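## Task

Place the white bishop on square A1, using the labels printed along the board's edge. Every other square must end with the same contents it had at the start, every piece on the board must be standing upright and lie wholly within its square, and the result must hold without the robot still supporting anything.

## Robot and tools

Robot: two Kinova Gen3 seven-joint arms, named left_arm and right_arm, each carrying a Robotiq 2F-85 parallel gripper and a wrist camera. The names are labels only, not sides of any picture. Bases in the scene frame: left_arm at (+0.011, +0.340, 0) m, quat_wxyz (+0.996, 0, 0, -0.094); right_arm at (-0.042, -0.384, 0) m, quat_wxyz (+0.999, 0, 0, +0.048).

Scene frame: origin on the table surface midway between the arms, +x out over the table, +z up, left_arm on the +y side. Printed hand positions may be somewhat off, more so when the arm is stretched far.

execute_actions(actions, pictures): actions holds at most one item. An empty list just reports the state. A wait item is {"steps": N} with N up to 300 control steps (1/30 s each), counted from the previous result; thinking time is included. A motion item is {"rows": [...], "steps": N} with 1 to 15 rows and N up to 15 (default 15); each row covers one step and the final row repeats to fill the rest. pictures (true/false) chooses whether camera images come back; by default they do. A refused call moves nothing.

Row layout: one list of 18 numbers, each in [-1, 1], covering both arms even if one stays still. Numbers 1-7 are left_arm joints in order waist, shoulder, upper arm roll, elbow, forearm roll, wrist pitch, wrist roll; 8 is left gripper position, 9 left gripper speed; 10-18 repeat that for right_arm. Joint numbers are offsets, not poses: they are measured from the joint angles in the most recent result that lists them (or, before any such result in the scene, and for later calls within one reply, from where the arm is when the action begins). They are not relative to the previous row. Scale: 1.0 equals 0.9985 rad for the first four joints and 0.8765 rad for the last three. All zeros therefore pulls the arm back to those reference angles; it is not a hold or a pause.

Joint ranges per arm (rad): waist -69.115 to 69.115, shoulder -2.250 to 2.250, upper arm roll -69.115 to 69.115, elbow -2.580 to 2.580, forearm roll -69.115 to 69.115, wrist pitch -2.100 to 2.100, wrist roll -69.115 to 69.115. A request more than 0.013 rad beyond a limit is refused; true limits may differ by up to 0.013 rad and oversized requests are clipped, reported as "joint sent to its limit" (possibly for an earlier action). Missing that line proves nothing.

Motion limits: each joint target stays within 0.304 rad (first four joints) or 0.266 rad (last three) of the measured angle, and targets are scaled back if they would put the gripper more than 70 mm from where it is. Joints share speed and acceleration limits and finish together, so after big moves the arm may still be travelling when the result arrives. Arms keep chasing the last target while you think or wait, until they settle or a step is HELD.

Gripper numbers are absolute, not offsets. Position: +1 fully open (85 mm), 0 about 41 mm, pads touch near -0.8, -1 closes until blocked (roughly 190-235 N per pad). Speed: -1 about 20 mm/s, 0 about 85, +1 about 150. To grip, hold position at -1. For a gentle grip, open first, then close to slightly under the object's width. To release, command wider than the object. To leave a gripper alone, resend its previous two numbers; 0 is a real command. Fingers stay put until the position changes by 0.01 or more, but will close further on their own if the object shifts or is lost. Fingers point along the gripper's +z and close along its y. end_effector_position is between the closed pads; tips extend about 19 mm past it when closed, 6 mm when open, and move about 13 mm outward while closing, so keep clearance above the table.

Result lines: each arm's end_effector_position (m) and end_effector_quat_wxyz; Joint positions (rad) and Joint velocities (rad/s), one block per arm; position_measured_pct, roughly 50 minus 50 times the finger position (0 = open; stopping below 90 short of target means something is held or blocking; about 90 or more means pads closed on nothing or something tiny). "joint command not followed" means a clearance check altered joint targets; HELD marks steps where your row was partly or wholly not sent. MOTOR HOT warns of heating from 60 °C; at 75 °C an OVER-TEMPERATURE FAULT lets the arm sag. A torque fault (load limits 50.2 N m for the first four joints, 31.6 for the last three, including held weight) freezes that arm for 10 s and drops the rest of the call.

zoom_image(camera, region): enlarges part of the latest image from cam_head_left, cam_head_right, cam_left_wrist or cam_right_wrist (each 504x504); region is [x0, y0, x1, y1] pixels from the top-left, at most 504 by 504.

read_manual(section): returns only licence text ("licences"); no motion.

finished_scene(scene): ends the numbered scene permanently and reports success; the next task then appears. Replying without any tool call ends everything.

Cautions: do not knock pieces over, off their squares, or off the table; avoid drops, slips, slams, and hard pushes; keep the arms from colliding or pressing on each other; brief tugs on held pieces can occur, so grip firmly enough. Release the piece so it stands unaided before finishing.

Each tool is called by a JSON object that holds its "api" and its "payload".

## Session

{"api": "execute_actions", "payload": {"actions": []}}

{"api": "zoom_image", "payload": {"camera": "cam_head_left", "region": [130,150,400,330]}}

Scene clock: 0.00 s of 4000.00 s.
left_arm: end_effector_position=(+0.3806, +0.4532, +0.2555) position_measured_pct=0.0 end_effector_quat_wxyz=(-0.348, +0.903, +0.075, +0.241) | right_arm: end_effector_position=(+0.0957, -0.4709, +0.1568) position_measured_pct=0.0 end_effector_quat_wxyz=(+0.346, -0.418, +0.804, +0.244)
Joint positions: left_arm=[-0.193  0.168  0.311  2.308  1.874 -0.957  2.975] | right_arm=[ 1.621  0.499 -0.169  2.321 -0.496  1.105  4.283]
Joint velocities: left_arm=[-0.     0.001  0.     0.002  0.     0.001 -0.   ] | right_arm=[-0.     0.001 -0.     0.     0.     0.     0.001]
Motor temperatures (°C, as the motors report them): left_arm=[30 31 28 33 33 41 38] | right_arm=[32 29 28 32 35 37 36]

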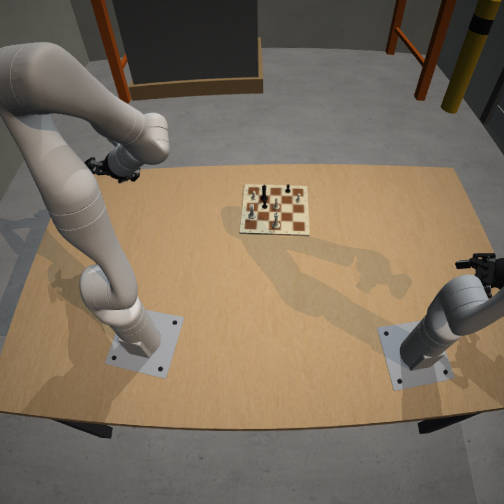

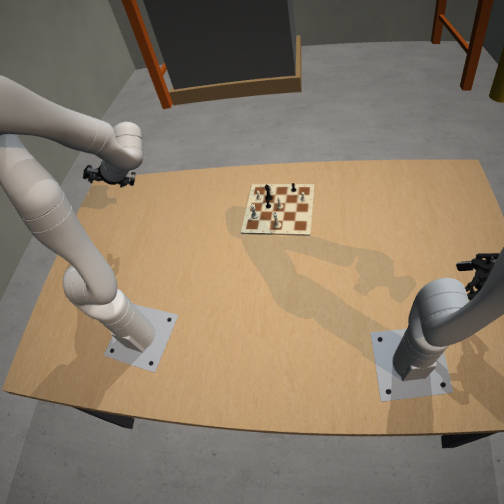

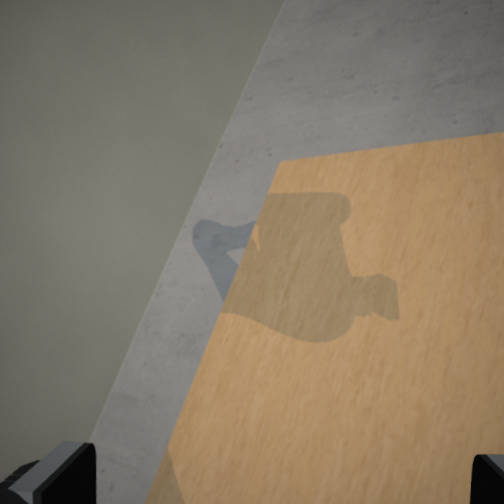

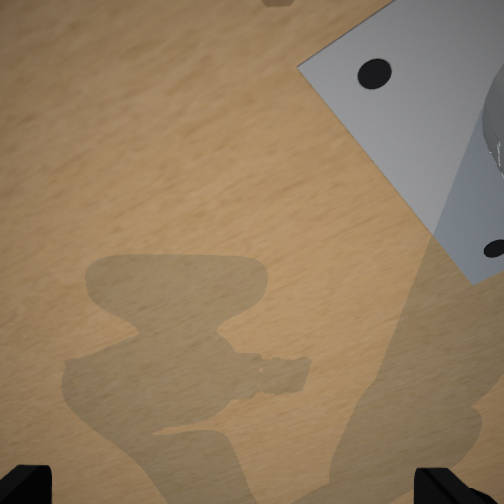

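Region (130, 150, 400, 330) of cam_head_left's 504x504 image, scaled by 1.867, with more detail than that image has.

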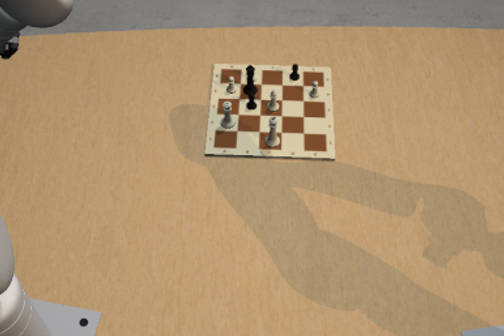

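{"api": "execute_actions", "payload": {"actions": [{"rows":[[0.4,0.2,-0.311,-0.7,0.9,-0.244,-0.843,-0.2,0,0,0,0,0,0,0,0,1,0]]}], "pictures": false}}

{"api": "execute_actions", "payload": {"actions": [{"steps":45}], "pictures": false}}

{"api": "execute_actions", "payload": {"actions": [{"rows":[[0.271,0.306,0,-0.312,0.546,0,0,-0.2,0,0,0,0,0,0,0,0,1,0]]}], "pictures": false}}

{"api": "execute_actions", "payload": {"actions": [{"steps":45}]}}

{"api": "zoom_image", "payload": {"camera": "cam_head_left", "region": [225,170,325,245]}}

Scene clock: 13.67 s of 4000.00 s.
left_arm: end_effector_position=(+0.4425, +0.3812, +0.2695) position_measured_pct=36.9 end_effector_quat_wxyz=(-0.342, +0.923, +0.080, +0.159) | right_arm: end_effector_position=(+0.0957, -0.4709, +0.1568) position_measured_pct=0.0 end_effector_quat_wxyz=(+0.346, -0.418, +0.804, +0.244)
Joint positions: left_arm=[ 0.15   0.341  0.037  1.877  2.252 -1.145  2.597] | right_arm=[ 1.621  0.499 -0.169  2.321 -0.496  1.105  4.283]
Joint velocities: left_arm=[ 0.244  0.138 -0.199 -1.088  0.958 -0.143 -0.953] | right_arm=[ 0.     0.001  0.    -0.    -0.     0.    -0.001]
Motor temperatures (°C, as the motors report them): left_arm=[30 31 28 33 33 41 38] | right_arm=[32 29 28 32 35 37 36]
Steps of this call (steps 1 to 90: nothing new was sent; then 10.17 s passed at rest; steps 91 to 105: all 15 steps of this action). Readings (joint positions | what the end effector reports):
91: left_arm=[-0.192 0.169 0.310 2.307 1.875 -0.958 2.974] | right_arm=[1.621 0.499 -0.169 2.321 -0.496 1.105 4.283] | left_arm position_measured_pct=0.0 | right_arm position_measured_pct=0.0
92: left_arm=[-0.184 0.173 0.305 2.301 1.879 -0.961 2.970] | right_arm=[1.621 0.499 -0.169 2.321 -0.496 1.105 4.283] | left_arm position_measured_pct=0.4 | right_arm position_measured_pct=0.0
94: left_arm=[-0.153 0.194 0.279 2.274 1.903 -0.980 2.947] | right_arm=[1.621 0.499 -0.169 2.321 -0.496 1.105 4.283] | left_arm position_measured_pct=4.8 | right_arm position_measured_pct=0.0
98: left_arm=[-0.027 0.268 0.163 2.153 2.009 -1.060 2.841] | right_arm=[1.621 0.499 -0.169 2.321 -0.496 1.105 4.283] | left_arm position_measured_pct=15.9 | right_arm position_measured_pct=0.0
105: the state above

Scene clock: 15.17 s of 4000.00 s.
left_arm: end_effector_position=(+0.4688, +0.2663, +0.2720) position_measured_pct=59.9 end_effector_quat_wxyz=(-0.189, +0.975, +0.039, +0.108) | right_arm: end_effector_position=(+0.0957, -0.4709, +0.1568) position_measured_pct=0.0 end_effector_quat_wxyz=(+0.346, -0.418, +0.804, +0.244)
Joint positions: left_arm=[ 0.206  0.367  0.     1.609  2.663 -1.171  2.236] | right_arm=[ 1.621  0.499 -0.169  2.321 -0.496  1.105  4.283]
Joint velocities: left_arm=[ 0.    -0.     0.     0.     0.     0.001 -0.   ] | right_arm=[-0.     0.002 -0.     0.     0.     0.    -0.001]
Motor temperatures (°C, as the motors report them): left_arm=[30 31 28 33 33 41 38] | right_arm=[32 29 28 32 35 37 36]
Steps of this call (steps 1 to 30: the robot went on to your last target; steps 31 to 45: nothing new was sent). Readings (joint positions | what the end effector reports):
1: left_arm=[0.158 0.345 0.031 1.841 2.284 -1.150 2.565] | right_arm=[1.621 0.499 -0.169 2.321 -0.496 1.105 4.283] | left_arm position_measured_pct=40.1 | right_arm position_measured_pct=0.0
2: left_arm=[0.165 0.349 0.025 1.806 2.318 -1.153 2.532] | right_arm=[1.621 0.499 -0.169 2.321 -0.496 1.105 4.283] | left_arm position_measured_pct=42.9 | right_arm position_measured_pct=0.0
4: left_arm=[0.178 0.355 0.016 1.740 2.395 -1.159 2.454] | right_arm=[1.621 0.499 -0.169 2.321 -0.496 1.105 4.283] | left_arm position_measured_pct=48.8 | right_arm position_measured_pct=0.0
8: left_arm=[0.196 0.362 0.006 1.654 2.557 -1.167 2.314] | right_arm=[1.621 0.499 -0.169 2.321 -0.496 1.105 4.283] | left_arm position_measured_pct=58.7 | right_arm position_measured_pct=0.0
45: the state above
All arms were judged still, so your last target was given up. Only a new action makes them travel on or press farther. Fingers that are still opening or closing keep moving.

Scene clock: 15.67 s of 4000.00 s.
left_arm: end_effector_position=(+0.4611, +0.0643, +0.2024) position_measured_pct=59.9 end_effector_quat_wxyz=(-0.064, +0.997, +0.000, +0.046) | right_arm: end_effector_position=(+0.0957, -0.4709, +0.1568) position_measured_pct=0.0 end_effector_quat_wxyz=(+0.346, -0.418, +0.804, +0.244)
Joint positions: left_arm=[ 0.409  0.598 -0.001  1.374  2.97  -1.17   2.236] | right_arm=[ 1.621  0.499 -0.169  2.321 -0.496  1.105  4.283]
Joint velocities: left_arm=[ 0.383  0.428  0.    -0.447  0.987 -0.004 -0.   ] | right_arm=[-0.     0.001  0.001 -0.     0.    -0.    -0.001]
Motor temperatures (°C, as the motors report them): left_arm=[30 31 28 33 33 41 38] | right_arm=[32 29 28 32 35 37 36]
Steps of this call (steps 1 to 15: all 15 steps of this action). Readings (joint positions | what the end effector reports):
1: left_arm=[0.208 0.369 -0.000 1.608 2.664 -1.171 2.236] | right_arm=[1.621 0.499 -0.169 2.321 -0.496 1.105 4.283] | left_arm position_measured_pct=59.9 | right_arm position_measured_pct=0.0
2: left_arm=[0.213 0.375 -0.001 1.602 2.667 -1.172 2.236] | right_arm=[1.621 0.499 -0.169 2.321 -0.496 1.105 4.283] | left_arm position_measured_pct=59.9 | right_arm position_measured_pct=0.0
4: left_arm=[0.240 0.405 -0.003 1.574 2.689 -1.172 2.236] | right_arm=[1.621 0.499 -0.169 2.321 -0.496 1.105 4.283] | left_arm position_measured_pct=59.9 | right_arm position_measured_pct=0.0
8: left_arm=[0.309 0.484 -0.001 1.494 2.770 -1.171 2.236] | right_arm=[1.621 0.499 -0.169 2.321 -0.496 1.105 4.283] | left_arm position_measured_pct=59.9 | right_arm position_measured_pct=0.0
15: the state above

Scene clock: 17.17 s of 4000.00 s.
left_arm: end_effector_position=(+0.4304, -0.0197, +0.1803) position_measured_pct=59.9 end_effector_quat_wxyz=(+0.000, +1.000, -0.000, +0.000) | right_arm: end_effector_position=(+0.0957, -0.4709, +0.1568) position_measured_pct=0.0 end_effector_quat_wxyz=(+0.346, -0.418, +0.804, +0.244)
Joint positions: left_arm=[ 0.477  0.673  0.     1.297  3.142 -1.171  2.236] | right_arm=[ 1.621  0.499 -0.169  2.321 -0.496  1.105  4.283]
Joint velocities: left_arm=[-0.     0.001 -0.    -0.    -0.     0.     0.   ] | right_arm=[-0.     0.001  0.001 -0.     0.    -0.     0.001]
Motor temperatures (°C, as the motors report them): left_arm=[30 31 28 33 33 41 38] | right_arm=[32 29 28 32 35 37 36]
Steps of this call (steps 1 to 30: the robot went on to your last target; steps 31 to 45: nothing new was sent). Readings (joint positions | what the end effector reports):
1: left_arm=[0.422 0.612 -0.001 1.359 3.003 -1.170 2.236] | right_arm=[1.621 0.499 -0.169 2.321 -0.496 1.105 4.283] | left_arm position_measured_pct=59.9 | right_arm position_measured_pct=0.0
2: left_arm=[0.435 0.627 -0.000 1.345 3.036 -1.170 2.236] | right_arm=[1.621 0.499 -0.169 2.321 -0.496 1.105 4.283] | left_arm position_measured_pct=59.9 | right_arm position_measured_pct=0.0
4: left_arm=[0.458 0.653 0.001 1.318 3.098 -1.170 2.236] | right_arm=[1.621 0.499 -0.169 2.321 -0.496 1.105 4.283] | left_arm position_measured_pct=59.9 | right_arm position_measured_pct=0.0
8: left_arm=[0.475 0.669 0.002 1.299 3.142 -1.170 2.236] | right_arm=[1.621 0.499 -0.169 2.321 -0.496 1.105 4.283] | left_arm position_measured_pct=59.9 | right_arm position_measured_pct=0.0
45: the state above
All arms were judged still, so your last target was given up. Only a new action makes them travel on or press farther. Fingers that are still opening or closing keep moving.

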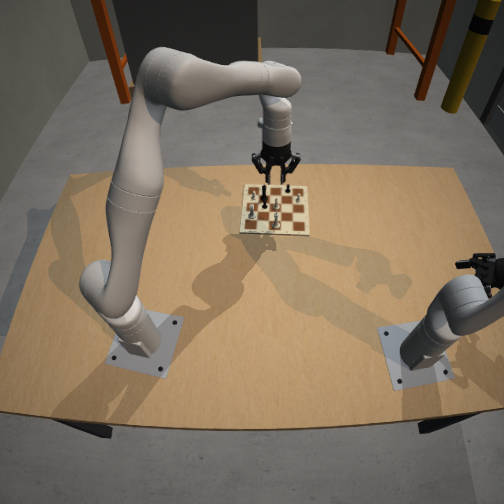

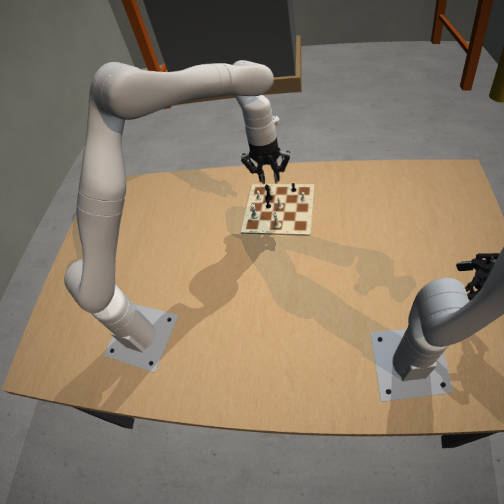

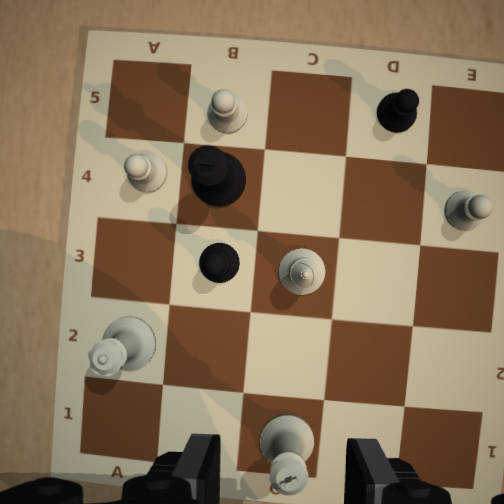

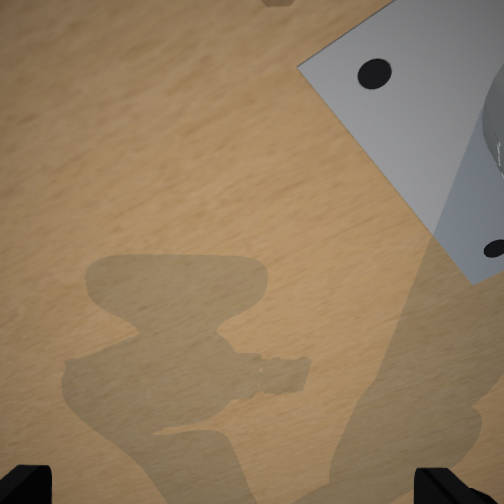

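Region (225, 170, 325, 245) of cam_head_left's 504x504 image, scaled by 5.040, with more detail than that image has; it fills the top 378 rows of this view, and the rest is white.

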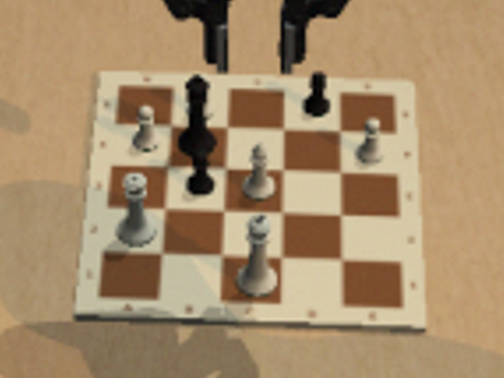

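{"api": "execute_actions", "payload": {"actions": [{"rows":[[-0.044,0.168,0,-0.091,0,0.087,1,-0.2,0,0,0,0,0,0,0,0,1,0]]}], "pictures": false}}

{"api": "execute_actions", "payload": {"actions": [{"steps":25}]}}

Scene clock: 29.73 s of 4000.00 s.
left_arm: end_effector_position=(+0.4762, -0.0247, +0.1154) position_measured_pct=59.9 end_effector_quat_wxyz=(+0.001, +0.965, +0.263, +0.000) | right_arm: end_effector_position=(+0.0957, -0.4709, +0.1568) position_measured_pct=0.0 end_effector_quat_wxyz=(+0.346, -0.418, +0.804, +0.244)
Joint positions: left_arm=[ 0.436  0.829  0.     1.212  3.142 -1.099  2.726] | right_arm=[ 1.621  0.499 -0.169  2.321 -0.496  1.105  4.283]
Joint velocities: left_arm=[-0.022  0.083  0.001 -0.044  0.     0.034  1.217] | right_arm=[-0.     0.001  0.     0.    -0.    -0.     0.   ]
Motor temperatures (°C, as the motors report them): left_arm=[30 31 28 33 33 41 38] | right_arm=[32 29 28 32 35 38 36]
Steps of this call (steps 1 to 90: nothing new was sent; then 9.07 s passed at rest; steps 91 to 105: all 15 steps of this action). Readings (joint positions | what the end effector reports):
91: left_arm=[0.476 0.674 0.000 1.296 3.142 -1.170 2.237] | right_arm=[1.621 0.499 -0.169 2.321 -0.496 1.105 4.283] | left_arm position_measured_pct=59.9 | right_arm position_measured_pct=0.0
92: left_arm=[0.475 0.681 0.001 1.293 3.142 -1.168 2.244] | right_arm=[1.621 0.499 -0.169 2.321 -0.496 1.105 4.283] | left_arm position_measured_pct=59.9 | right_arm position_measured_pct=0.0
94: left_arm=[0.467 0.710 0.001 1.277 3.142 -1.157 2.286] | right_arm=[1.621 0.499 -0.169 2.321 -0.496 1.105 4.283] | left_arm position_measured_pct=59.9 | right_arm position_measured_pct=0.0
98: left_arm=[0.448 0.782 -0.000 1.239 3.142 -1.121 2.442] | right_arm=[1.621 0.499 -0.169 2.321 -0.496 1.105 4.283] | left_arm position_measured_pct=59.9 | right_arm position_measured_pct=0.0
105: the state above

Scene clock: 30.57 s of 4000.00 s.
left_arm: end_effector_position=(+0.4790, -0.0246, +0.1100) position_measured_pct=59.9 end_effector_quat_wxyz=(+0.000, +0.896, +0.444, -0.000) | right_arm: end_effector_position=(+0.0957, -0.4709, +0.1568) position_measured_pct=0.0 end_effector_quat_wxyz=(+0.346, -0.418, +0.804, +0.244)
Joint positions: left_arm=[ 0.433  0.841  0.     1.206  3.142 -1.094  3.112] | right_arm=[ 1.621  0.499 -0.169  2.321 -0.496  1.105  4.283]
Joint velocities: left_arm=[-0.    -0.001  0.     0.    -0.    -0.     0.001] | right_arm=[ 0.    -0.001  0.    -0.    -0.    -0.     0.   ]
Motor temperatures (°C, as the motors report them): left_arm=[30 31 28 33 33 41 38] | right_arm=[32 29 28 32 35 38 36]
Steps of this call (steps 1 to 25: the robot went on to your last target). Readings (joint positions | what the end effector reports):
1: left_arm=[0.435 0.831 0.000 1.211 3.142 -1.098 2.767] | right_arm=[1.621 0.499 -0.169 2.321 -0.496 1.105 4.283] | left_arm position_measured_pct=59.9 | right_arm position_measured_pct=0.0
2: left_arm=[0.435 0.833 0.000 1.210 3.142 -1.097 2.808] | right_arm=[1.621 0.499 -0.169 2.321 -0.496 1.105 4.283] | left_arm position_measured_pct=59.9 | right_arm position_measured_pct=0.0
4: left_arm=[0.434 0.836 0.000 1.208 3.142 -1.096 2.889] | right_arm=[1.621 0.499 -0.169 2.321 -0.496 1.105 4.283] | left_arm position_measured_pct=59.9 | right_arm position_measured_pct=0.0
8: left_arm=[0.433 0.840 0.000 1.207 3.142 -1.095 3.050] | right_arm=[1.621 0.499 -0.169 2.321 -0.496 1.105 4.283] | left_arm position_measured_pct=59.9 | right_arm position_measured_pct=0.0
25: the state above

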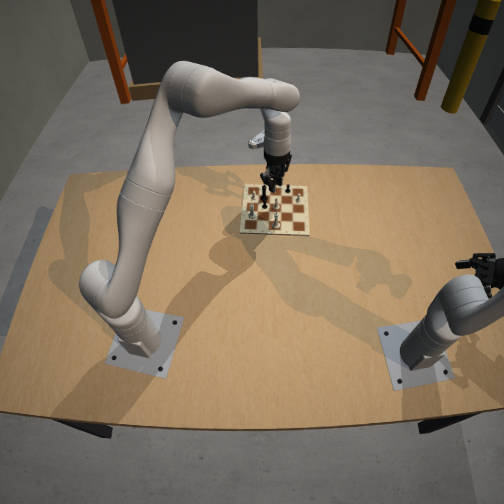

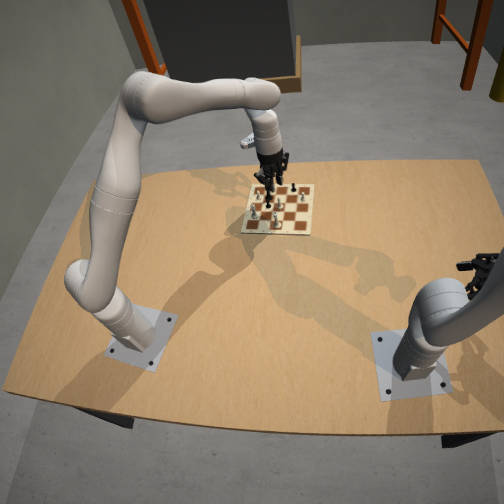

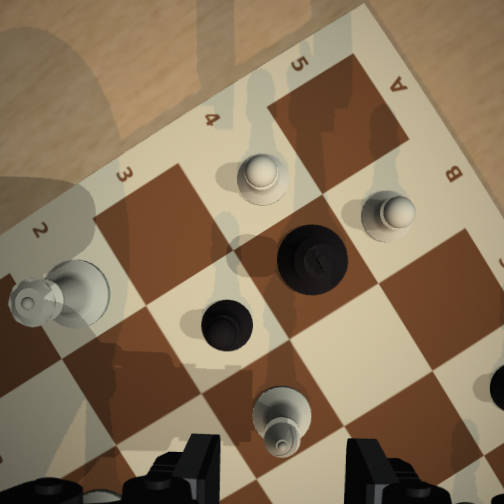

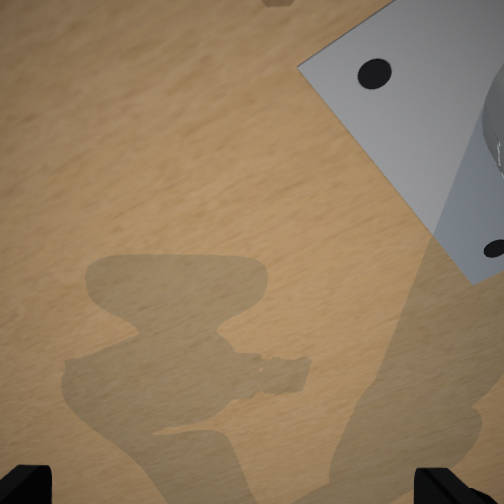

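{"api": "execute_actions", "payload": {"actions": [{"rows":[[0.007,0.0775,0,0.0595,0,0.156,0,-0.2,0,0,0,0,0,0,0,0,1,0]]}]}}

{"api": "zoom_image", "payload": {"camera": "cam_head_left", "region": [225,170,325,245]}}

Scene clock: 43.13 s of 4000.00 s.
left_arm: end_effector_position=(+0.4752, -0.0270, +0.0484) position_measured_pct=59.9 end_effector_quat_wxyz=(+0.000, +0.897, +0.441, -0.000) | right_arm: end_effector_position=(+0.0957, -0.4709, +0.1568) position_measured_pct=0.0 end_effector_quat_wxyz=(+0.346, -0.418, +0.804, +0.244)
Joint positions: left_arm=[ 0.44   0.918  0.     1.266  3.142 -0.958  3.112] | right_arm=[ 1.621  0.499 -0.169  2.321 -0.496  1.105  4.283]
Joint velocities: left_arm=[ 0.     0.003  0.    -0.    -0.    -0.    -0.   ] | right_arm=[ 0.     0.     0.     0.    -0.     0.001 -0.   ]
Motor temperatures (°C, as the motors report them): left_arm=[30 32 28 33 33 41 38] | right_arm=[32 29 28 32 35 38 36]
Steps of this call (steps 1 to 15: the robot went on to your last target; steps 16 to 90: nothing new was sent; then 9.07 s passed at rest; steps 91 to 105: all 15 steps of this action). Readings (joint positions | what the end effector reports):
91: left_arm=[0.433 0.842 0.000 1.207 3.142 -1.093 3.112] | right_arm=[1.621 0.499 -0.169 2.321 -0.496 1.105 4.283] | left_arm position_measured_pct=59.9 | right_arm position_measured_pct=0.0
92: left_arm=[0.434 0.847 0.000 1.210 3.142 -1.084 3.112] | right_arm=[1.621 0.499 -0.169 2.321 -0.496 1.105 4.283] | left_arm position_measured_pct=59.9 | right_arm position_measured_pct=0.0
94: left_arm=[0.436 0.875 -0.000 1.230 3.142 -1.037 3.112] | right_arm=[1.621 0.499 -0.169 2.321 -0.496 1.105 4.283] | left_arm position_measured_pct=59.9 | right_arm position_measured_pct=0.0
98: left_arm=[0.440 0.916 0.000 1.265 3.142 -0.960 3.112] | right_arm=[1.621 0.499 -0.169 2.321 -0.496 1.105 4.283] | left_arm position_measured_pct=59.9 | right_arm position_measured_pct=0.0
105: the state above

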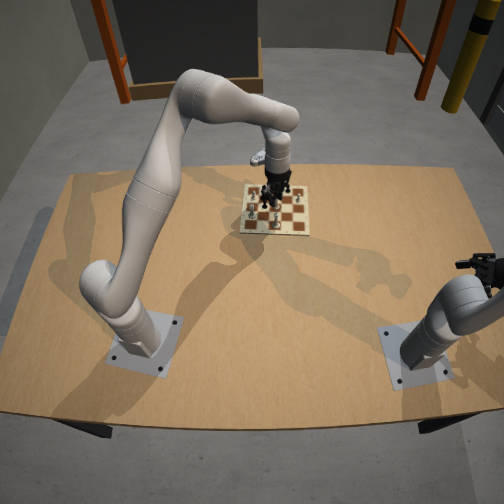

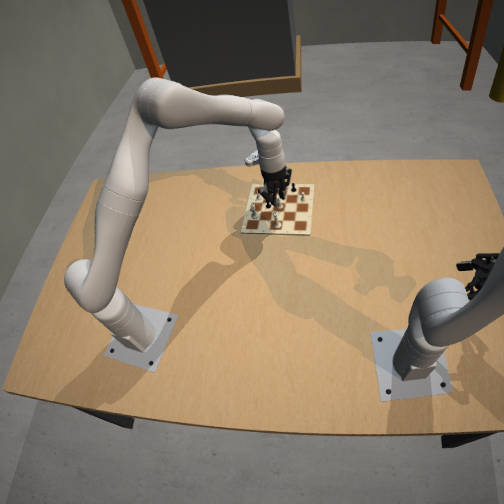

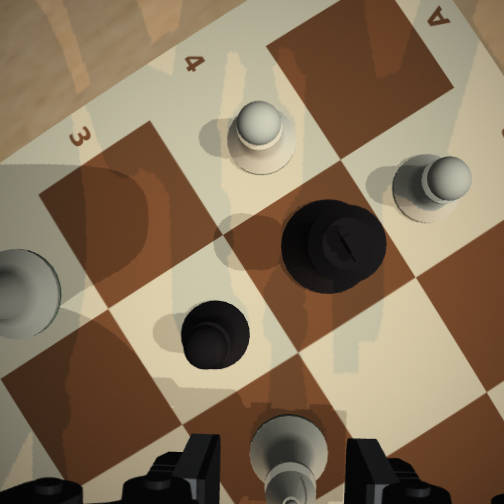

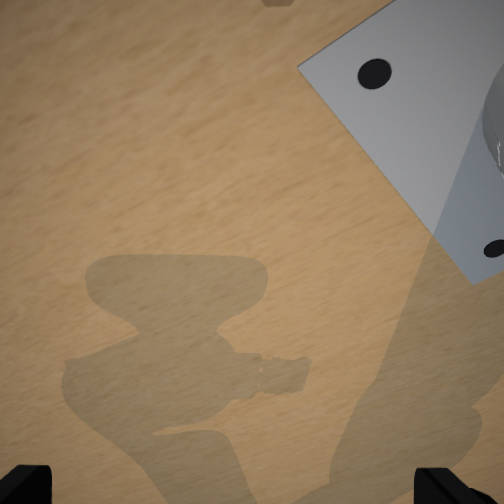

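Region (225, 170, 325, 245) of cam_head_left's 504x504 image, scaled by 5.040, with more detail than that image has; it fills the top 378 rows of this view, and the rest is white.

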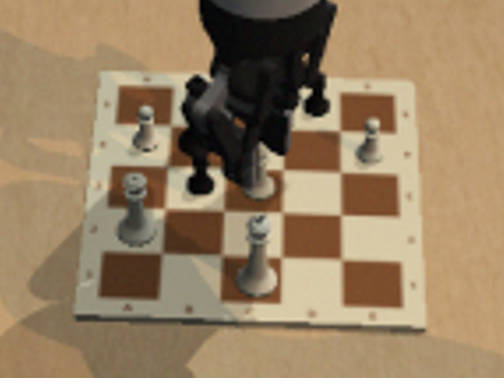

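{"api": "execute_actions", "payload": {"actions": [{"rows":[[0,0.0103,0,-0.0042,0,0.007,0,-1,-0.4,0,0,0,0,0,0,0,1,0]]}], "pictures": false}}

{"api": "execute_actions", "payload": {"actions": [{"steps":8}], "pictures": false}}

{"api": "execute_actions", "payload": {"actions": [{"rows":[[0,-0.09,0,-0.07,0,-0.182,0,-1,-0.4,0,0,0,0,0,0,0,1,0]]}], "pictures": false}}

{"api": "execute_actions", "payload": {"actions": [{"rows":[[-0.052,-0.227,0,0.469,0,0.277,-0.987,-1,-0.4,0,0,0,0,0,0,0,1,0]]}], "pictures": false}}

{"api": "execute_actions", "payload": {"actions": [{"steps":25}]}}

Scene clock: 59.43 s of 4000.00 s.
left_arm: end_effector_position=(+0.4766, -0.0280, +0.0436) position_measured_pct=82.5 end_effector_quat_wxyz=(+0.001, +0.897, +0.441, +0.000) | right_arm: end_effector_position=(+0.0957, -0.4709, +0.1568) position_measured_pct=0.0 end_effector_quat_wxyz=(+0.346, -0.418, +0.804, +0.244)
Joint positions: left_arm=[ 0.44   0.928  0.     1.261  3.142 -0.952  3.112] | right_arm=[ 1.621  0.499 -0.169  2.321 -0.496  1.105  4.283]
Joint velocities: left_arm=[ 0.    -0.001 -0.    -0.    -0.    -0.001  0.001] | right_arm=[ 0.     0.001 -0.001 -0.    -0.    -0.    -0.001]
Motor temperatures (°C, as the motors report them): left_arm=[30 32 28 33 33 41 38] | right_arm=[32 29 28 32 35 38 36]
Steps of this call (steps 1 to 15: the robot went on to your last target; steps 16 to 90: nothing new was sent; then 12.80 s passed at rest; steps 91 to 105: all 15 steps of this action). Readings (joint positions | what the end effector reports):
91: left_arm=[0.440 0.919 0.000 1.265 3.142 -0.957 3.112] | right_arm=[1.621 0.499 -0.169 2.321 -0.496 1.105 4.283] | left_arm position_measured_pct=59.9 | right_arm position_measured_pct=0.0
92: left_arm=[0.440 0.923 0.000 1.263 3.142 -0.955 3.112] | right_arm=[1.621 0.499 -0.169 2.321 -0.496 1.105 4.283] | left_arm position_measured_pct=60.3 | right_arm position_measured_pct=0.0
94: left_arm=[0.440 0.927 0.000 1.262 3.142 -0.952 3.112] | right_arm=[1.621 0.499 -0.169 2.321 -0.496 1.105 4.283] | left_arm position_measured_pct=63.1 | right_arm position_measured_pct=0.0
98: left_arm=[0.440 0.928 0.000 1.262 3.142 -0.951 3.112] | right_arm=[1.621 0.499 -0.169 2.321 -0.496 1.105 4.283] | left_arm position_measured_pct=71.0 | right_arm position_measured_pct=0.0
105: the state above

Scene clock: 59.70 s of 4000.00 s.
left_arm: end_effector_position=(+0.4766, -0.0280, +0.0436) position_measured_pct=83.7 end_effector_quat_wxyz=(+0.001, +0.897, +0.441, +0.000) | right_arm: end_effector_position=(+0.0957, -0.4709, +0.1568) position_measured_pct=0.0 end_effector_quat_wxyz=(+0.346, -0.418, +0.804, +0.244)
Joint positions: left_arm=[ 0.44   0.928  0.     1.261  3.142 -0.952  3.112] | right_arm=[ 1.621  0.499 -0.169  2.321 -0.496  1.105  4.283]
Joint velocities: left_arm=[ 0. -0. -0.  0.  0. -0.  0.] | right_arm=[-0.    -0.     0.     0.    -0.    -0.    -0.001]
Motor temperatures (°C, as the motors report them): left_arm=[30 32 28 33 33 41 38] | right_arm=[32 29 28 32 35 38 36]
Steps of this call (steps 1 to 8: the robot went on to your last target). Readings (joint positions | what the end effector reports):
1: left_arm=[0.440 0.928 0.000 1.261 3.142 -0.952 3.112] | right_arm=[1.621 0.499 -0.169 2.321 -0.496 1.105 4.283] | left_arm position_measured_pct=83.3 | right_arm position_measured_pct=0.0
2: left_arm=[0.440 0.928 0.000 1.261 3.142 -0.952 3.112] | right_arm=[1.621 0.499 -0.169 2.321 -0.496 1.105 4.283] | left_arm position_measured_pct=83.7 | right_arm position_measured_pct=0.0
4: left_arm=[0.440 0.928 0.000 1.261 3.142 -0.952 3.112] | right_arm=[1.621 0.499 -0.169 2.321 -0.496 1.105 4.283] | left_arm position_measured_pct=83.7 | right_arm position_measured_pct=0.0
8: the state above

Scene clock: 60.20 s of 4000.00 s.
left_arm: end_effector_position=(+0.4780, -0.0290, +0.1157) position_measured_pct=83.7 end_effector_quat_wxyz=(+0.000, +0.897, +0.441, +0.000) | right_arm: end_effector_position=(+0.0957, -0.4709, +0.1568) position_measured_pct=0.0 end_effector_quat_wxyz=(+0.346, -0.418, +0.804, +0.244)
Joint positions: left_arm=[ 0.44   0.838  0.     1.191  3.142 -1.111  3.112] | right_arm=[ 1.621  0.499 -0.169  2.321 -0.496  1.105  4.283]
Joint velocities: left_arm=[-0.    -0.003 -0.    -0.001  0.     0.001 -0.001] | right_arm=[ 0.     0.001  0.001 -0.    -0.    -0.    -0.001]
Motor temperatures (°C, as the motors report them): left_arm=[30 32 28 33 33 41 38] | right_arm=[32 29 28 32 35 38 36]
Steps of this call (steps 1 to 15: all 15 steps of this action). Readings (joint positions | what the end effector reports):
1: left_arm=[0.440 0.927 0.000 1.261 3.142 -0.953 3.112] | right_arm=[1.621 0.499 -0.169 2.321 -0.496 1.105 4.283] | left_arm position_measured_pct=83.7 | right_arm position_measured_pct=0.0
2: left_arm=[0.440 0.921 0.000 1.257 3.142 -0.962 3.112] | right_arm=[1.621 0.499 -0.169 2.321 -0.496 1.105 4.283] | left_arm position_measured_pct=83.7 | right_arm position_measured_pct=0.0
4: left_arm=[0.440 0.894 0.000 1.237 3.142 -1.009 3.112] | right_arm=[1.621 0.499 -0.169 2.321 -0.496 1.105 4.283] | left_arm position_measured_pct=83.7 | right_arm position_measured_pct=0.0
8: left_arm=[0.440 0.841 0.000 1.193 3.142 -1.106 3.112] | right_arm=[1.621 0.499 -0.169 2.321 -0.496 1.105 4.283] | left_arm position_measured_pct=83.7 | right_arm position_measured_pct=0.0
15: the state above

Scene clock: 60.70 s of 4000.00 s.
left_arm: end_effector_position=(+0.4229, +0.0401, +0.1211) position_measured_pct=83.7 end_effector_quat_wxyz=(+0.010, +0.962, +0.272, +0.009) | right_arm: end_effector_position=(+0.0957, -0.4709, +0.1568) position_measured_pct=0.0 end_effector_quat_wxyz=(+0.346, -0.418, +0.804, +0.244)
Joint positions: left_arm=[ 0.394  0.639 -0.     1.583  3.142 -0.894  2.704] | right_arm=[ 1.621  0.499 -0.169  2.321 -0.496  1.105  4.283]
Joint velocities: left_arm=[-0.039 -0.167  0.002  0.559  0.     0.179 -1.215] | right_arm=[-0.    -0.001 -0.    -0.    -0.    -0.    -0.   ]
Motor temperatures (°C, as the motors report them): left_arm=[30 32 28 33 33 41 38] | right_arm=[32 29 28 32 35 38 36]
Steps of this call (steps 1 to 15: all 15 steps of this action). Readings (joint positions | what the end effector reports):
1: left_arm=[0.440 0.837 0.000 1.193 3.142 -1.110 3.112] | right_arm=[1.621 0.499 -0.169 2.321 -0.496 1.105 4.283] | left_arm position_measured_pct=83.7 | right_arm position_measured_pct=0.0
2: left_arm=[0.439 0.832 0.000 1.199 3.142 -1.105 3.107] | right_arm=[1.621 0.499 -0.169 2.321 -0.496 1.105 4.283] | left_arm position_measured_pct=83.7 | right_arm position_measured_pct=0.0
4: left_arm=[0.434 0.810 0.001 1.226 3.142 -1.082 3.084] | right_arm=[1.621 0.499 -0.169 2.321 -0.496 1.105 4.283] | left_arm position_measured_pct=83.7 | right_arm position_measured_pct=0.0
8: left_arm=[0.414 0.723 0.000 1.347 3.142 -0.989 2.978] | right_arm=[1.621 0.499 -0.169 2.321 -0.496 1.105 4.283] | left_arm position_measured_pct=83.7 | right_arm position_measured_pct=0.0
15: the state above

Scene clock: 61.53 s of 4000.00 s.
left_arm: end_effector_position=(+0.4023, +0.0570, +0.1154) position_measured_pct=83.7 end_effector_quat_wxyz=(+0.001, +0.999, +0.050, +0.001) | right_arm: end_effector_position=(+0.0957, -0.4709, +0.1568) position_measured_pct=0.0 end_effector_quat_wxyz=(+0.346, -0.418, +0.804, +0.244)
Joint positions: left_arm=[ 0.388  0.612  0.     1.66   3.142 -0.868  2.247] | right_arm=[ 1.621  0.499 -0.169  2.321 -0.496  1.105  4.283]
Joint velocities: left_arm=[-0. -0. -0.  0. -0.  0.  0.] | right_arm=[ 0.     0.     0.001 -0.    -0.     0.    -0.   ]
Motor temperatures (°C, as the motors report them): left_arm=[30 32 28 33 33 41 38] | right_arm=[32 29 28 32 35 38 36]
Steps of this call (steps 1 to 25: the robot went on to your last target). Readings (joint positions | what the end effector reports):
1: left_arm=[0.393 0.634 0.000 1.600 3.142 -0.888 2.664] | right_arm=[1.621 0.499 -0.169 2.321 -0.496 1.105 4.283] | left_arm position_measured_pct=83.7 | right_arm position_measured_pct=0.0
2: left_arm=[0.392 0.629 0.000 1.613 3.142 -0.884 2.623] | right_arm=[1.621 0.499 -0.169 2.321 -0.496 1.105 4.283] | left_arm position_measured_pct=83.7 | right_arm position_measured_pct=0.0
4: left_arm=[0.390 0.623 0.000 1.631 3.142 -0.878 2.542] | right_arm=[1.621 0.499 -0.169 2.321 -0.496 1.105 4.283] | left_arm position_measured_pct=83.7 | right_arm position_measured_pct=0.0
8: left_arm=[0.389 0.616 0.000 1.650 3.142 -0.871 2.379] | right_arm=[1.621 0.499 -0.169 2.321 -0.496 1.105 4.283] | left_arm position_measured_pct=83.7 | right_arm position_measured_pct=0.0
25: the state above

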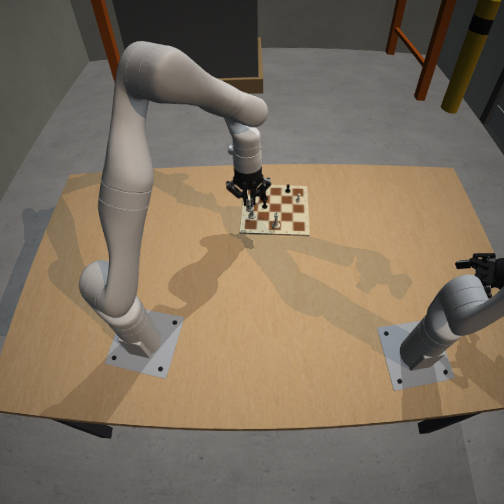

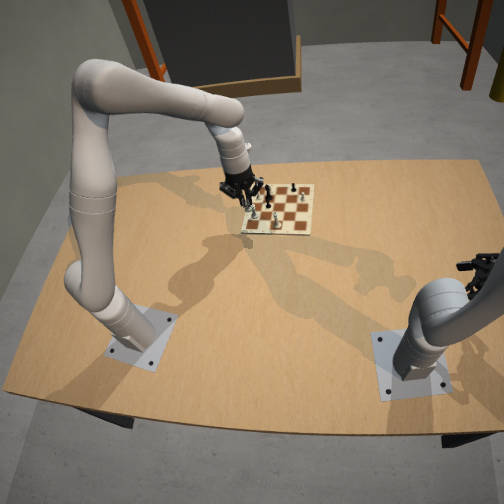

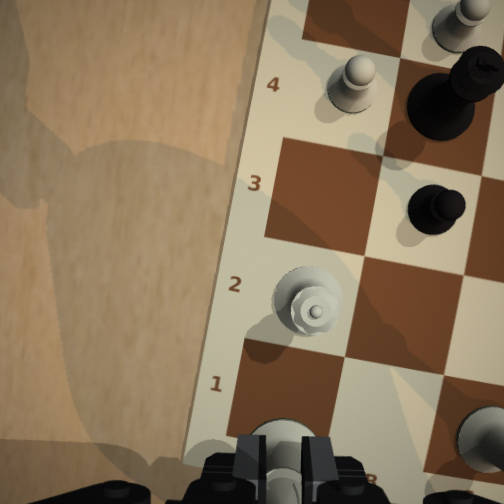

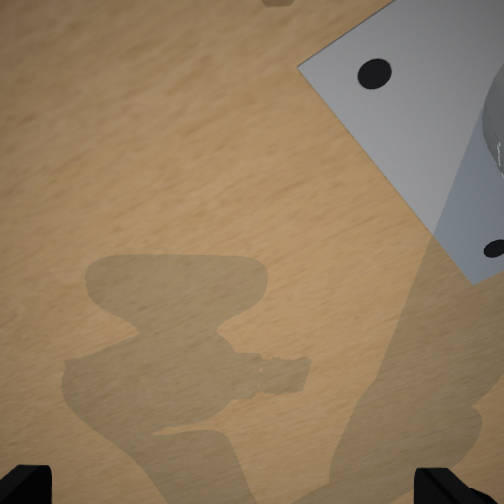

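{"api": "execute_actions", "payload": {"actions": [{"rows":[[0,0.112,0,0.05,0,0.183,0,-1,-0.4,0,0,0,0,0,0,0,1,0]]}]}}

Scene clock: 68.70 s of 4000.00 s.
left_arm: end_effector_position=(+0.4031, +0.0564, +0.0507) position_measured_pct=83.7 end_effector_quat_wxyz=(+0.001, +0.999, +0.050, +0.001) | right_arm: end_effector_position=(+0.0957, -0.4709, +0.1568) position_measured_pct=0.0 end_effector_quat_wxyz=(+0.346, -0.418, +0.804, +0.244)
Joint positions: left_arm=[ 0.388  0.722  0.     1.71   3.142 -0.708  2.247] | right_arm=[ 1.621  0.499 -0.169  2.321 -0.496  1.105  4.283]
Joint velocities: left_arm=[ 0.     0.01  -0.    -0.     0.     0.001  0.   ] | right_arm=[-0.     0.     0.001 -0.     0.    -0.     0.   ]
Motor temperatures (°C, as the motors report them): left_arm=[30 32 28 33 33 41 38] | right_arm=[32 29 28 32 35 38 36]
Steps of this call (steps 1 to 15: the robot went on to your last target; steps 16 to 90: nothing new was sent; then 3.67 s passed at rest; steps 91 to 105: all 15 steps of this action). Readings (joint positions | what the end effector reports):
91: left_arm=[0.388 0.613 0.000 1.660 3.142 -0.867 2.247] | right_arm=[1.621 0.499 -0.169 2.321 -0.496 1.105 4.283] | left_arm position_measured_pct=83.7 | right_arm position_measured_pct=0.0
92: left_arm=[0.388 0.619 0.000 1.662 3.142 -0.860 2.247] | right_arm=[1.621 0.499 -0.169 2.321 -0.496 1.105 4.283] | left_arm position_measured_pct=83.7 | right_arm position_measured_pct=0.0
94: left_arm=[0.388 0.648 0.000 1.673 3.142 -0.822 2.247] | right_arm=[1.621 0.499 -0.169 2.321 -0.496 1.105 4.283] | left_arm position_measured_pct=83.7 | right_arm position_measured_pct=0.0
98: left_arm=[0.388 0.714 0.000 1.706 3.142 -0.720 2.247] | right_arm=[1.621 0.499 -0.169 2.321 -0.496 1.105 4.283] | left_arm position_measured_pct=83.7 | right_arm position_measured_pct=0.0
105: the state above

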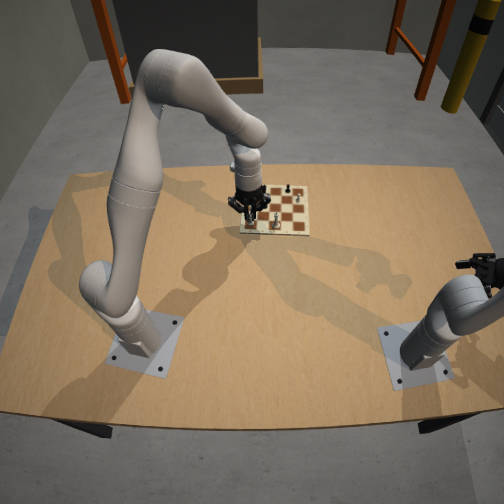

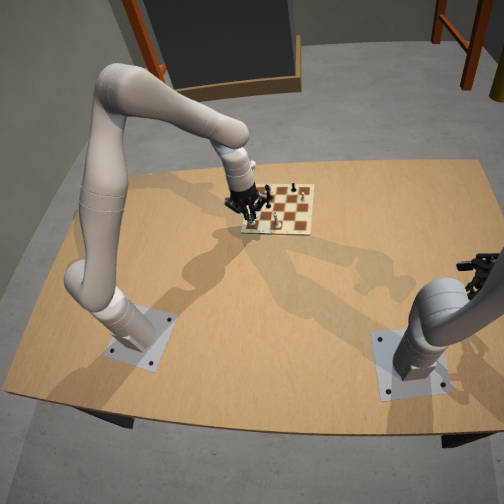

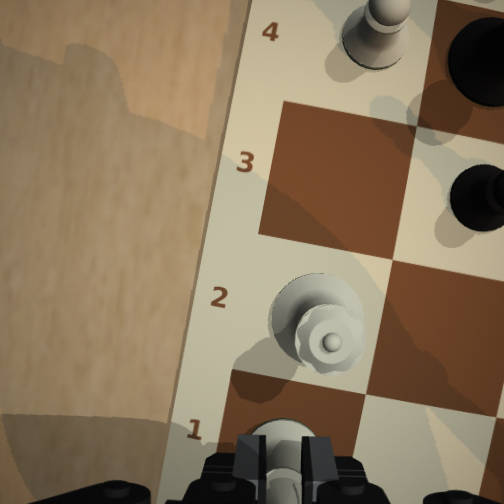

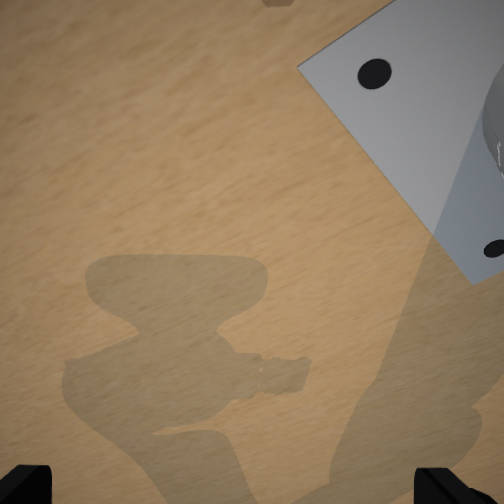

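{"api": "execute_actions", "payload": {"actions": [{"rows":[[0,0.012,0,0.002,0,0.014,0,-1,-0.4,0,0,0,0,0,0,0,1,0]]}], "pictures": false}}

{"api": "execute_actions", "payload": {"actions": [{"rows":[[0,0,0,0,0,0,0,-0.3,-0.4,0,0,0,0,0,0,0,1,0]]}], "pictures": false}}

{"api": "execute_actions", "payload": {"actions": [{"rows":[[0,-0.112,0,-0.05,0,-0.183,0,-0.3,-0.4,0,0,0,0,0,0,0,1,0]]}]}}

Scene clock: 88.80 s of 4000.00 s.
left_arm: end_effector_position=(+0.4030, +0.0565, +0.0445) position_measured_pct=83.7 end_effector_quat_wxyz=(+0.000, +0.999, +0.050, -0.000) | right_arm: end_effector_position=(+0.0957, -0.4709, +0.1568) position_measured_pct=0.0 end_effector_quat_wxyz=(+0.346, -0.418, +0.804, +0.244)
Joint positions: left_arm=[ 0.388  0.734  0.     1.712  3.142 -0.696  2.247] | right_arm=[ 1.621  0.499 -0.169  2.321 -0.496  1.105  4.283]
Joint velocities: left_arm=[-0.     0.002 -0.    -0.     0.     0.     0.   ] | right_arm=[-0.  0. -0.  0.  0. -0.  0.]
Motor temperatures (°C, as the motors report them): left_arm=[30 32 28 33 33 41 38] | right_arm=[32 29 28 32 35 38 36]
Steps of this call (steps 1 to 15: the robot went on to your last target; steps 16 to 90: nothing new was sent; then 16.60 s passed at rest; steps 91 to 105: all 15 steps of this action). Readings (joint positions | what the end effector reports):
91: left_arm=[0.388 0.725 0.000 1.710 3.142 -0.707 2.247] | right_arm=[1.621 0.499 -0.169 2.321 -0.496 1.105 4.283] | left_arm position_measured_pct=83.7 | right_arm position_measured_pct=0.0
92: left_arm=[0.388 0.729 0.000 1.710 3.142 -0.703 2.247] | right_arm=[1.621 0.499 -0.169 2.321 -0.496 1.105 4.283] | left_arm position_measured_pct=83.7 | right_arm position_measured_pct=0.0
94: left_arm=[0.388 0.733 0.000 1.712 3.142 -0.697 2.247] | right_arm=[1.621 0.499 -0.169 2.321 -0.496 1.105 4.283] | left_arm position_measured_pct=83.7 | right_arm position_measured_pct=0.0
98: left_arm=[0.388 0.734 0.000 1.712 3.142 -0.696 2.247] | right_arm=[1.621 0.499 -0.169 2.321 -0.496 1.105 4.283] | left_arm position_measured_pct=83.7 | right_arm position_measured_pct=0.0
105: the state above

Scene clock: 89.30 s of 4000.00 s.
left_arm: end_effector_position=(+0.4030, +0.0565, +0.0445) position_measured_pct=65.1 end_effector_quat_wxyz=(+0.000, +0.999, +0.050, -0.000) | right_arm: end_effector_position=(+0.0957, -0.4709, +0.1568) position_measured_pct=0.0 end_effector_quat_wxyz=(+0.346, -0.418, +0.804, +0.244)
Joint positions: left_arm=[ 0.388  0.734  0.     1.712  3.142 -0.696  2.247] | right_arm=[ 1.621  0.499 -0.169  2.321 -0.496  1.105  4.283]
Joint velocities: left_arm=[ 0.     0.    -0.    -0.002  0.    -0.001 -0.   ] | right_arm=[ 0. -0. -0. -0.  0.  0.  0.]
Motor temperatures (°C, as the motors report them): left_arm=[30 32 28 33 33 41 38] | right_arm=[32 29 28 32 35 38 36]
Steps of this call (steps 1 to 15: all 15 steps of this action). Readings (joint positions | what the end effector reports):
1: left_arm=[0.388 0.734 0.000 1.712 3.142 -0.696 2.247] | right_arm=[1.621 0.499 -0.169 2.321 -0.496 1.105 4.283] | left_arm position_measured_pct=83.7 | right_arm position_measured_pct=0.0
2: left_arm=[0.388 0.734 0.000 1.712 3.142 -0.696 2.247] | right_arm=[1.621 0.499 -0.169 2.321 -0.496 1.105 4.283] | left_arm position_measured_pct=83.7 | right_arm position_measured_pct=0.0
4: left_arm=[0.388 0.734 0.000 1.712 3.142 -0.696 2.247] | right_arm=[1.621 0.499 -0.169 2.321 -0.496 1.105 4.283] | left_arm position_measured_pct=80.6 | right_arm position_measured_pct=0.0
8: left_arm=[0.388 0.734 0.000 1.712 3.142 -0.696 2.247] | right_arm=[1.621 0.499 -0.169 2.321 -0.496 1.105 4.283] | left_arm position_measured_pct=72.6 | right_arm position_measured_pct=0.0
15: the state above

Scene clock: 89.80 s of 4000.00 s.
left_arm: end_effector_position=(+0.4029, +0.0566, +0.1091) position_measured_pct=65.1 end_effector_quat_wxyz=(+0.000, +0.999, +0.050, +0.000) | right_arm: end_effector_position=(+0.0957, -0.4709, +0.1568) position_measured_pct=0.0 end_effector_quat_wxyz=(+0.346, -0.418, +0.804, +0.244)
Joint positions: left_arm=[ 0.388  0.624  0.     1.662  3.142 -0.856  2.247] | right_arm=[ 1.621  0.499 -0.169  2.321 -0.496  1.105  4.283]
Joint velocities: left_arm=[-0.    -0.01   0.     0.002 -0.     0.     0.   ] | right_arm=[-0.    -0.001 -0.    -0.    -0.     0.    -0.001]
Motor temperatures (°C, as the motors report them): left_arm=[30 32 28 33 33 41 38] | right_arm=[32 29 28 32 35 38 36]
Steps of this call (steps 1 to 15: all 15 steps of this action). Readings (joint positions | what the end effector reports):
1: left_arm=[0.388 0.733 0.000 1.711 3.142 -0.697 2.247] | right_arm=[1.621 0.499 -0.169 2.321 -0.496 1.105 4.283] | left_arm position_measured_pct=65.1 | right_arm position_measured_pct=0.0
2: left_arm=[0.388 0.727 0.000 1.709 3.142 -0.704 2.247] | right_arm=[1.621 0.499 -0.169 2.321 -0.496 1.105 4.283] | left_arm position_measured_pct=65.1 | right_arm position_measured_pct=0.0
4: left_arm=[0.388 0.698 0.000 1.698 3.142 -0.742 2.247] | right_arm=[1.621 0.499 -0.169 2.321 -0.496 1.105 4.283] | left_arm position_measured_pct=65.1 | right_arm position_measured_pct=0.0
8: left_arm=[0.388 0.632 0.000 1.665 3.142 -0.844 2.247] | right_arm=[1.621 0.499 -0.169 2.321 -0.496 1.105 4.283] | left_arm position_measured_pct=65.1 | right_arm position_measured_pct=0.0
15: the state above

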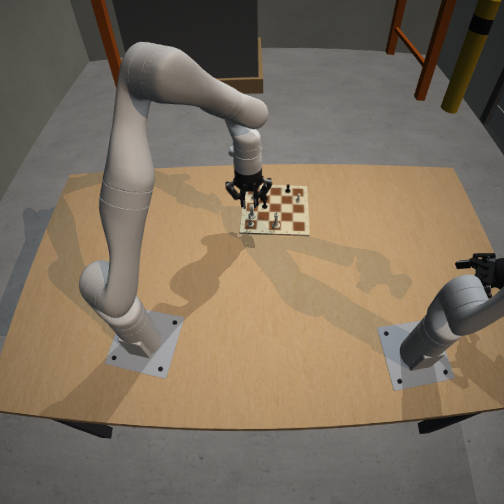

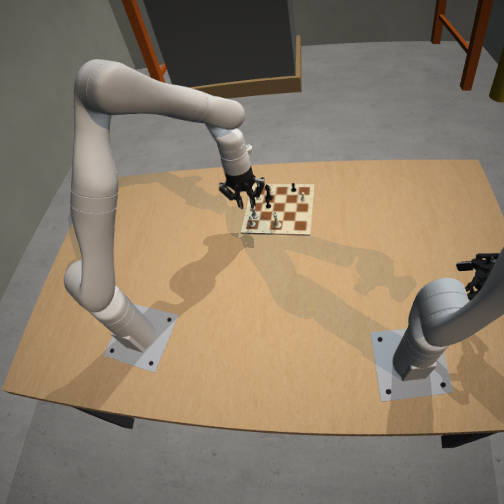

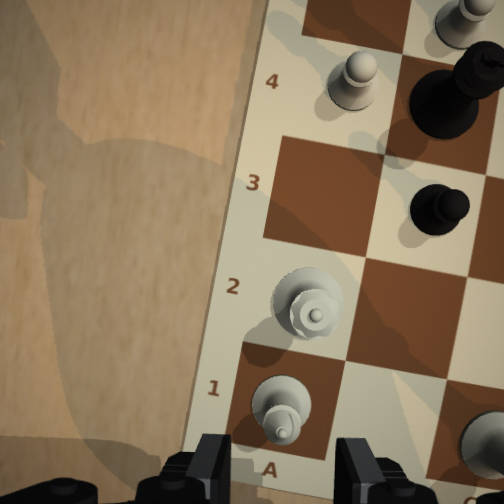

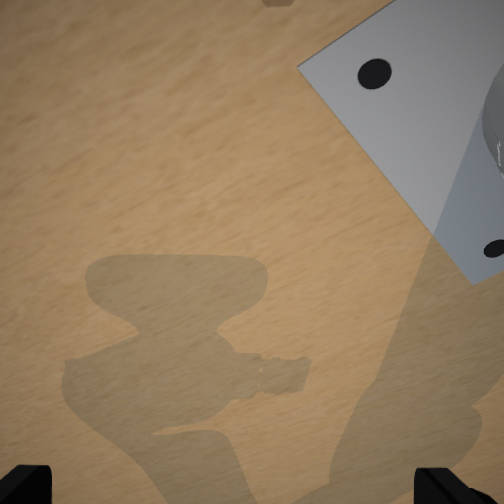

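{"api": "finished_scene", "payload": {"scene": 2}}

The scene is finished: the task was done.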